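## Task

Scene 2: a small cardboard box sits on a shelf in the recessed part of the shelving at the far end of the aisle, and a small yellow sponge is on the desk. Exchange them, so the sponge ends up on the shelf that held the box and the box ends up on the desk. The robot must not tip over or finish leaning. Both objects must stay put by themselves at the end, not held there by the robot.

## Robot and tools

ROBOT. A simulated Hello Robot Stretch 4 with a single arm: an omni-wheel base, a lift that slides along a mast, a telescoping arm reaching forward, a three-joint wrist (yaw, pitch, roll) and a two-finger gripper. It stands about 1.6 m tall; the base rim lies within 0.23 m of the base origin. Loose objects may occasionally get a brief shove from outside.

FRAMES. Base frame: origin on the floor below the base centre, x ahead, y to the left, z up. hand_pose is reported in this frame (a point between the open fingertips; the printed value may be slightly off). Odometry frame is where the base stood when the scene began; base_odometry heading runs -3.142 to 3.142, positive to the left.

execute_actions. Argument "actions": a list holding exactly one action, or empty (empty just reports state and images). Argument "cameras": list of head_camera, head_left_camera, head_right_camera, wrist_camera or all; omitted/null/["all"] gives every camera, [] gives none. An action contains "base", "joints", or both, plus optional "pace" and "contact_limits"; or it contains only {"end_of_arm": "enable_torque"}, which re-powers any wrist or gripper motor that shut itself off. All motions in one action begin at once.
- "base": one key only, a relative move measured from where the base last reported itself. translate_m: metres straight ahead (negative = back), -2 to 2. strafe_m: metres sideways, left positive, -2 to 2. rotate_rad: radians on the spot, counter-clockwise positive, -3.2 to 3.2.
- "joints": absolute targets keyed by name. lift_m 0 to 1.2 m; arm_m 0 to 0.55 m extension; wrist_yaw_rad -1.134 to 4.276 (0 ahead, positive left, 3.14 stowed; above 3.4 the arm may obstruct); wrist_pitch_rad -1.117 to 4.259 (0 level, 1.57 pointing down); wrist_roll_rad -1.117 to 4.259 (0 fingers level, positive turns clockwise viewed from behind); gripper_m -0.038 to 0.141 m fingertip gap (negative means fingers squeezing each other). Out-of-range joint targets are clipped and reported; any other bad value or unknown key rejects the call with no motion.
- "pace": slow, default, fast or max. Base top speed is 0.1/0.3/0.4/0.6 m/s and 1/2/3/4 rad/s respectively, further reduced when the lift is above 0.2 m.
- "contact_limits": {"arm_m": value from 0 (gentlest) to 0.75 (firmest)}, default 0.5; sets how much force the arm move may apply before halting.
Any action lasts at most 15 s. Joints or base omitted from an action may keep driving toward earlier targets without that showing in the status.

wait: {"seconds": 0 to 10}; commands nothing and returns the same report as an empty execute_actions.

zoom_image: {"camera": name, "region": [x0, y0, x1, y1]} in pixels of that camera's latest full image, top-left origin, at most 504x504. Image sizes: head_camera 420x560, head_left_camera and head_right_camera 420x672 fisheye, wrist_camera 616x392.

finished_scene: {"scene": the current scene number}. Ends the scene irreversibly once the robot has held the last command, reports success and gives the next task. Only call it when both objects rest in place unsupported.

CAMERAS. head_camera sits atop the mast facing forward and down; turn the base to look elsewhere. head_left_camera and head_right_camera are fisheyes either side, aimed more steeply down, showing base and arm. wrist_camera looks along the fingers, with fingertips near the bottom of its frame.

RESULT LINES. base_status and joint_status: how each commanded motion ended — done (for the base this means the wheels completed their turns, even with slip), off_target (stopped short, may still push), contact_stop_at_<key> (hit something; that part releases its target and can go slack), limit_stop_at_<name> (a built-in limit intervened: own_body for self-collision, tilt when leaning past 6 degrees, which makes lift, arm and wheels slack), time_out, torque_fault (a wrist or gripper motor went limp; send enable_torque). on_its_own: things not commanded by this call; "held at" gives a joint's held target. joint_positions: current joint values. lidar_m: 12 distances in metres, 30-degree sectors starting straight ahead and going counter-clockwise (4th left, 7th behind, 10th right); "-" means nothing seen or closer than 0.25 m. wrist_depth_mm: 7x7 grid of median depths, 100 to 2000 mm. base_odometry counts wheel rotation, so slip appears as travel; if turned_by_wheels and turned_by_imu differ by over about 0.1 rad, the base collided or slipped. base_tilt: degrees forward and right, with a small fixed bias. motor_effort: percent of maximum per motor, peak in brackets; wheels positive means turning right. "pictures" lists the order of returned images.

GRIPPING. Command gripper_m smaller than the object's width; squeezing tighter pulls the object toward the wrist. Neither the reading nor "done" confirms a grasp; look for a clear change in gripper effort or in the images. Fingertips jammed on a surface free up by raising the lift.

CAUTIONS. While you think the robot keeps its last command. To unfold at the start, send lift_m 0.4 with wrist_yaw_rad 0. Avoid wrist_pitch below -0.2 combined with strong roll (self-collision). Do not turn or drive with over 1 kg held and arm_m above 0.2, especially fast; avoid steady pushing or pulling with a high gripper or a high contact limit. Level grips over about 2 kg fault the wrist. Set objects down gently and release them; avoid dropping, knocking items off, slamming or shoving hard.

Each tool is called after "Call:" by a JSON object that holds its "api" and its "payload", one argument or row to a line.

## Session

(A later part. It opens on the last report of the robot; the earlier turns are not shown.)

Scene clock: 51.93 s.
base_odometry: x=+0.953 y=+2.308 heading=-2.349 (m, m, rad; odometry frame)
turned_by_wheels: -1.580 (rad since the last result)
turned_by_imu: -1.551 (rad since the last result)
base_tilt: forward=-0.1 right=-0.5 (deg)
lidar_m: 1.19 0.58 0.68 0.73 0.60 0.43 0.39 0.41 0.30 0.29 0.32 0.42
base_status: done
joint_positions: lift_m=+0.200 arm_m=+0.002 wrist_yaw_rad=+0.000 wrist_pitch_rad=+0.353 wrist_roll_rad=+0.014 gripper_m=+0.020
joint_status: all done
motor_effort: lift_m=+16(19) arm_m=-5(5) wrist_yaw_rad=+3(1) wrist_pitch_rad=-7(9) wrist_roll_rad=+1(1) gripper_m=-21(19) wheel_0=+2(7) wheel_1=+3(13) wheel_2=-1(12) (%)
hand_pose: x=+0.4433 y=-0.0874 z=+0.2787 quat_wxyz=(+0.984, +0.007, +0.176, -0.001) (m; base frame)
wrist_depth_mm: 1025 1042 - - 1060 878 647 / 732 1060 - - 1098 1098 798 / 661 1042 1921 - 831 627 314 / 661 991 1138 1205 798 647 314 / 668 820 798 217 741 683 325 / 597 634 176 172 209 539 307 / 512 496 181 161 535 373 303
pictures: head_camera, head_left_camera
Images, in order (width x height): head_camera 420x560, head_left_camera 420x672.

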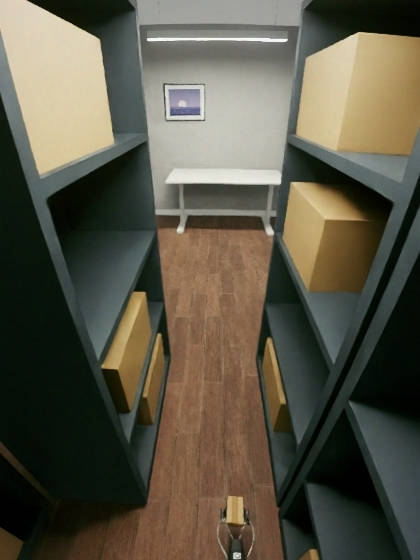

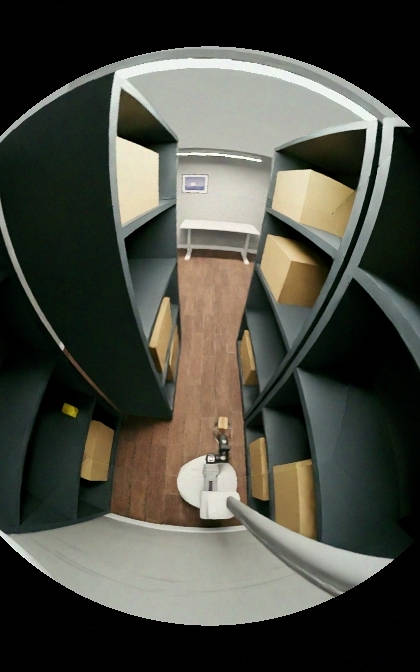

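Call:
{"api": "execute_actions", "payload": {
  "actions": [
    {"base": {"translate_m": 0.9}, "pace": "max"}
  ],
  "cameras": []
}}

Scene clock: 55.13 s.
base_odometry: x=+0.321 y=+1.667 heading=-2.349 (m, m, rad; odometry frame)
turned_by_wheels: +0.000 (rad since the last result)
turned_by_imu: -0.001 (rad since the last result)
base_tilt: forward=-0.1 right=-0.6 (deg)
lidar_m: 2.63 0.39 0.30 0.28 0.29 0.41 1.27 0.45 0.29 0.27 0.29 0.41
base_status: done
joint_positions: lift_m=+0.200 arm_m=+0.002 wrist_yaw_rad=+0.000 wrist_pitch_rad=+0.353 wrist_roll_rad=+0.014 gripper_m=+0.020
joint_status: not commanded
motor_effort: lift_m=+17(17) arm_m=-5(5) wrist_yaw_rad=+0(1) wrist_pitch_rad=-10(9) wrist_roll_rad=+1(2) gripper_m=-22(19) wheel_0=-1(10) wheel_1=+0(6) wheel_2=+1(18) (%)
hand_pose: x=+0.4433 y=-0.0874 z=+0.2786 quat_wxyz=(+0.984, +0.007, +0.176, -0.001) (m; base frame)
wrist_depth_mm: - - - - - - - / - - - - - - - / 1661 1708 1921 - - - 301 / 1078 1118 1182 1205 1308 1308 301 / 778 820 778 217 904 931 306 / 621 640 176 171 209 676 320 / 512 488 180 161 535 353 338
pictures: none
No camera images: the call's "cameras" was empty. Leave "cameras" out to get every camera's image.

Call:
{"api": "execute_actions", "payload": {
  "actions": [
    {"base": {"translate_m": 1.97}, "joints": {"lift_m": 0.695, "arm_m": 0.45}, "pace": "max"}
  ],
  "cameras": ["head_camera", "wrist_camera"]
}}

Scene clock: 60.37 s.
base_odometry: x=-1.062 y=+0.264 heading=-2.349 (m, m, rad; odometry frame)
turned_by_wheels: +0.000 (rad since the last result)
turned_by_imu: -0.003 (rad since the last result)
base_tilt: forward=-0.1 right=-0.5 (deg)
lidar_m: 0.67 0.68 1.94 1.86 1.96 1.48 1.42 1.45 1.93 1.82 1.00 0.70
base_status: done
joint_positions: lift_m=+0.695 arm_m=+0.449 wrist_yaw_rad=+0.000 wrist_pitch_rad=+0.353 wrist_roll_rad=+0.014 gripper_m=+0.020
joint_status: all done
motor_effort: lift_m=+21(25) arm_m=+4(6) wrist_yaw_rad=+2(3) wrist_pitch_rad=-7(9) wrist_roll_rad=+1(1) gripper_m=-21(21) wheel_0=+1(11) wheel_1=+2(10) wheel_2=+2(12) (%)
hand_pose: x=+0.8909 y=-0.0874 z=+0.7733 quat_wxyz=(+0.984, +0.007, +0.175, -0.001) (m; base frame)
wrist_depth_mm: 699 707 715 723 723 732 741 / 723 741 723 759 768 778 788 / 732 759 768 788 798 820 820 / 477 496 517 539 564 591 615 / 349 359 349 217 392 402 418 / 274 282 176 172 210 309 317 / 227 219 180 162 235 242 254
pictures: head_camera, wrist_camera
Images, in order (width x height): head_camera 420x560, wrist_camera 616x392.

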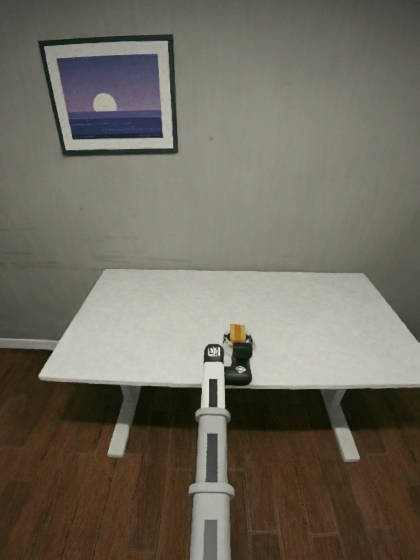

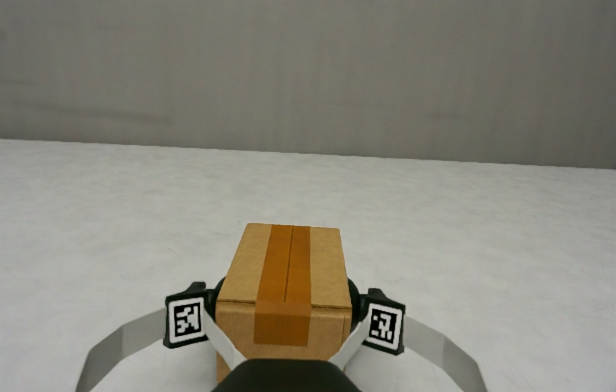

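Call:
{"api": "execute_actions", "payload": {
  "actions": [
    {"joints": {"lift_m": 0.672, "gripper_m": 0.035}, "pace": "default"}
  ],
  "cameras": []
}}

Call:
{"api": "execute_actions", "payload": {
  "actions": [
    {"joints": {"gripper_m": 0.085}, "pace": "default"}
  ],
  "cameras": ["wrist_camera"]
}}

Call:
{"api": "execute_actions", "payload": {
  "actions": [
    {"joints": {"arm_m": 0.33, "lift_m": 0.685, "gripper_m": 0.1}, "pace": "max"}
  ],
  "cameras": ["head_camera", "wrist_camera"]
}}

Scene clock: 61.43 s.
base_odometry: x=-1.062 y=+0.264 heading=-2.349 (m, m, rad; odometry frame)
turned_by_wheels: +0.000 (rad since the last result)
turned_by_imu: +0.000 (rad since the last result)
base_tilt: forward=-0.1 right=-0.6 (deg)
lidar_m: 0.69 0.71 1.93 1.84 1.95 1.46 1.44 1.47 1.95 1.81 0.99 0.72
base_status: not commanded
joint_positions: lift_m=+0.672 arm_m=+0.449 wrist_yaw_rad=+0.000 wrist_pitch_rad=+0.353 wrist_roll_rad=+0.014 gripper_m=+0.035
joint_status: all done
motor_effort: lift_m=+16(20) arm_m=+5(5) wrist_yaw_rad=-1(1) wrist_pitch_rad=-9(9) wrist_roll_rad=+1(2) gripper_m=-12(22) wheel_0=+1(1) wheel_1=+2(2) wheel_2=+2(2) (%)
hand_pose: x=+0.8909 y=-0.0874 z=+0.7508 quat_wxyz=(+0.984, +0.007, +0.175, -0.001) (m; base frame)
wrist_depth_mm: 691 707 715 723 732 741 759 / 723 732 750 759 768 778 788 / 647 683 732 778 788 809 820 / 418 430 449 469 492 508 539 / 304 315 303 220 343 355 366 / 240 246 181 176 245 271 278 / 199 190 184 170 206 218 223
pictures: none
No camera images: the call's "cameras" was empty. Leave "cameras" out to get every camera's image.

Scene clock: 62.73 s.
base_odometry: x=-1.062 y=+0.264 heading=-2.349 (m, m, rad; odometry frame)
turned_by_wheels: +0.000 (rad since the last result)
turned_by_imu: +0.000 (rad since the last result)
base_tilt: forward=+0.0 right=-0.6 (deg)
lidar_m: 0.68 0.71 1.93 1.83 1.95 1.48 1.42 1.45 1.95 1.82 0.98 0.72
base_status: not commanded
joint_positions: lift_m=+0.672 arm_m=+0.449 wrist_yaw_rad=+0.000 wrist_pitch_rad=+0.353 wrist_roll_rad=+0.014 gripper_m=+0.085
joint_status: all done
motor_effort: lift_m=+15(15) arm_m=+4(4) wrist_yaw_rad=+1(1) wrist_pitch_rad=-7(9) wrist_roll_rad=+1(1) gripper_m=-3(13) wheel_0=+1(1) wheel_1=+2(2) wheel_2=+2(2) (%)
hand_pose: x=+0.8909 y=-0.0874 z=+0.7509 quat_wxyz=(+0.984, +0.007, +0.175, -0.001) (m; base frame)
wrist_depth_mm: 699 699 707 715 723 741 750 / 732 723 741 750 768 778 798 / 661 699 741 768 798 798 809 / 418 433 449 477 496 517 539 / 307 315 307 230 347 357 364 / 242 236 191 184 218 273 278 / 199 197 199 148 208 220 223
pictures: wrist_camera
Images, in order (width x height): wrist_camera 616x392.

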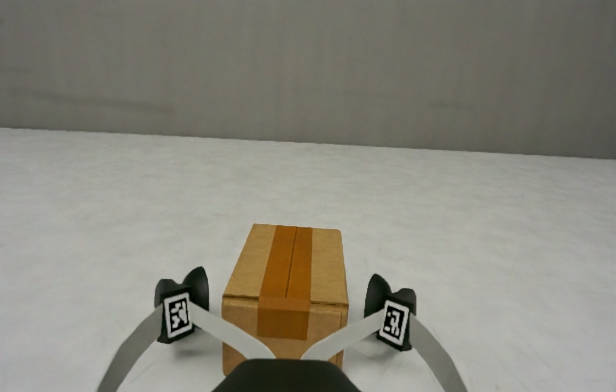

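Scene clock: 63.83 s.
base_odometry: x=-1.062 y=+0.264 heading=-2.349 (m, m, rad; odometry frame)
turned_by_wheels: +0.000 (rad since the last result)
turned_by_imu: +0.000 (rad since the last result)
base_tilt: forward=-0.1 right=-0.6 (deg)
lidar_m: 0.68 0.70 1.95 1.86 1.96 1.47 1.45 1.44 1.95 1.82 1.00 0.72
base_status: not commanded
joint_positions: lift_m=+0.685 arm_m=+0.331 wrist_yaw_rad=+0.000 wrist_pitch_rad=+0.352 wrist_roll_rad=+0.014 gripper_m=+0.100
joint_status: all done
motor_effort: lift_m=+20(22) arm_m=-5(5) wrist_yaw_rad=+2(2) wrist_pitch_rad=-5(7) wrist_roll_rad=+1(1) gripper_m=-2(3) wheel_0=+1(1) wheel_1=+2(2) wheel_2=+2(2) (%)
hand_pose: x=+0.7725 y=-0.0875 z=+0.7636 quat_wxyz=(+0.985, +0.007, +0.175, -0.001) (m; base frame)
wrist_depth_mm: 798 809 809 831 842 854 866 / 831 854 842 854 891 904 917 / 715 759 809 866 904 917 931 / 452 473 492 477 530 559 591 / 332 340 347 306 377 382 394 / 262 245 263 281 208 294 301 / 216 213 218 150 225 232 241
pictures: head_camera, wrist_camera
Images, in order (width x height): head_camera 420x560, wrist_camera 616x392.

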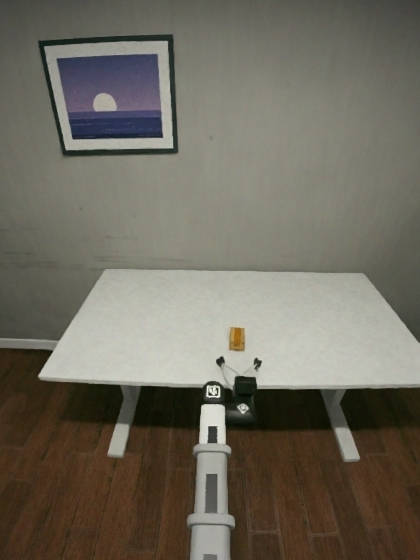

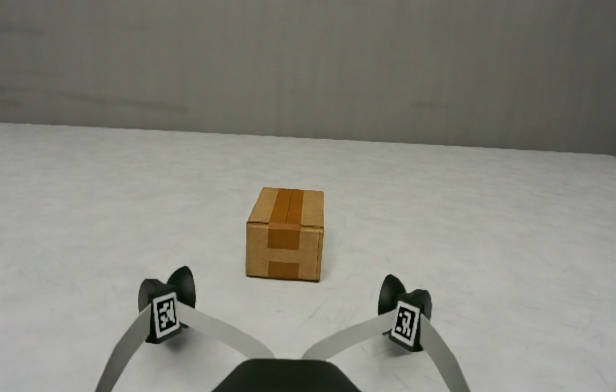

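The box is on the desk and clear of the gripper, and the sponge is on the shelf, so I'm ending scene 2.

Call:
{"api": "finished_scene", "payload": {
  "scene": 2
}}

The scene is finished: the task was done.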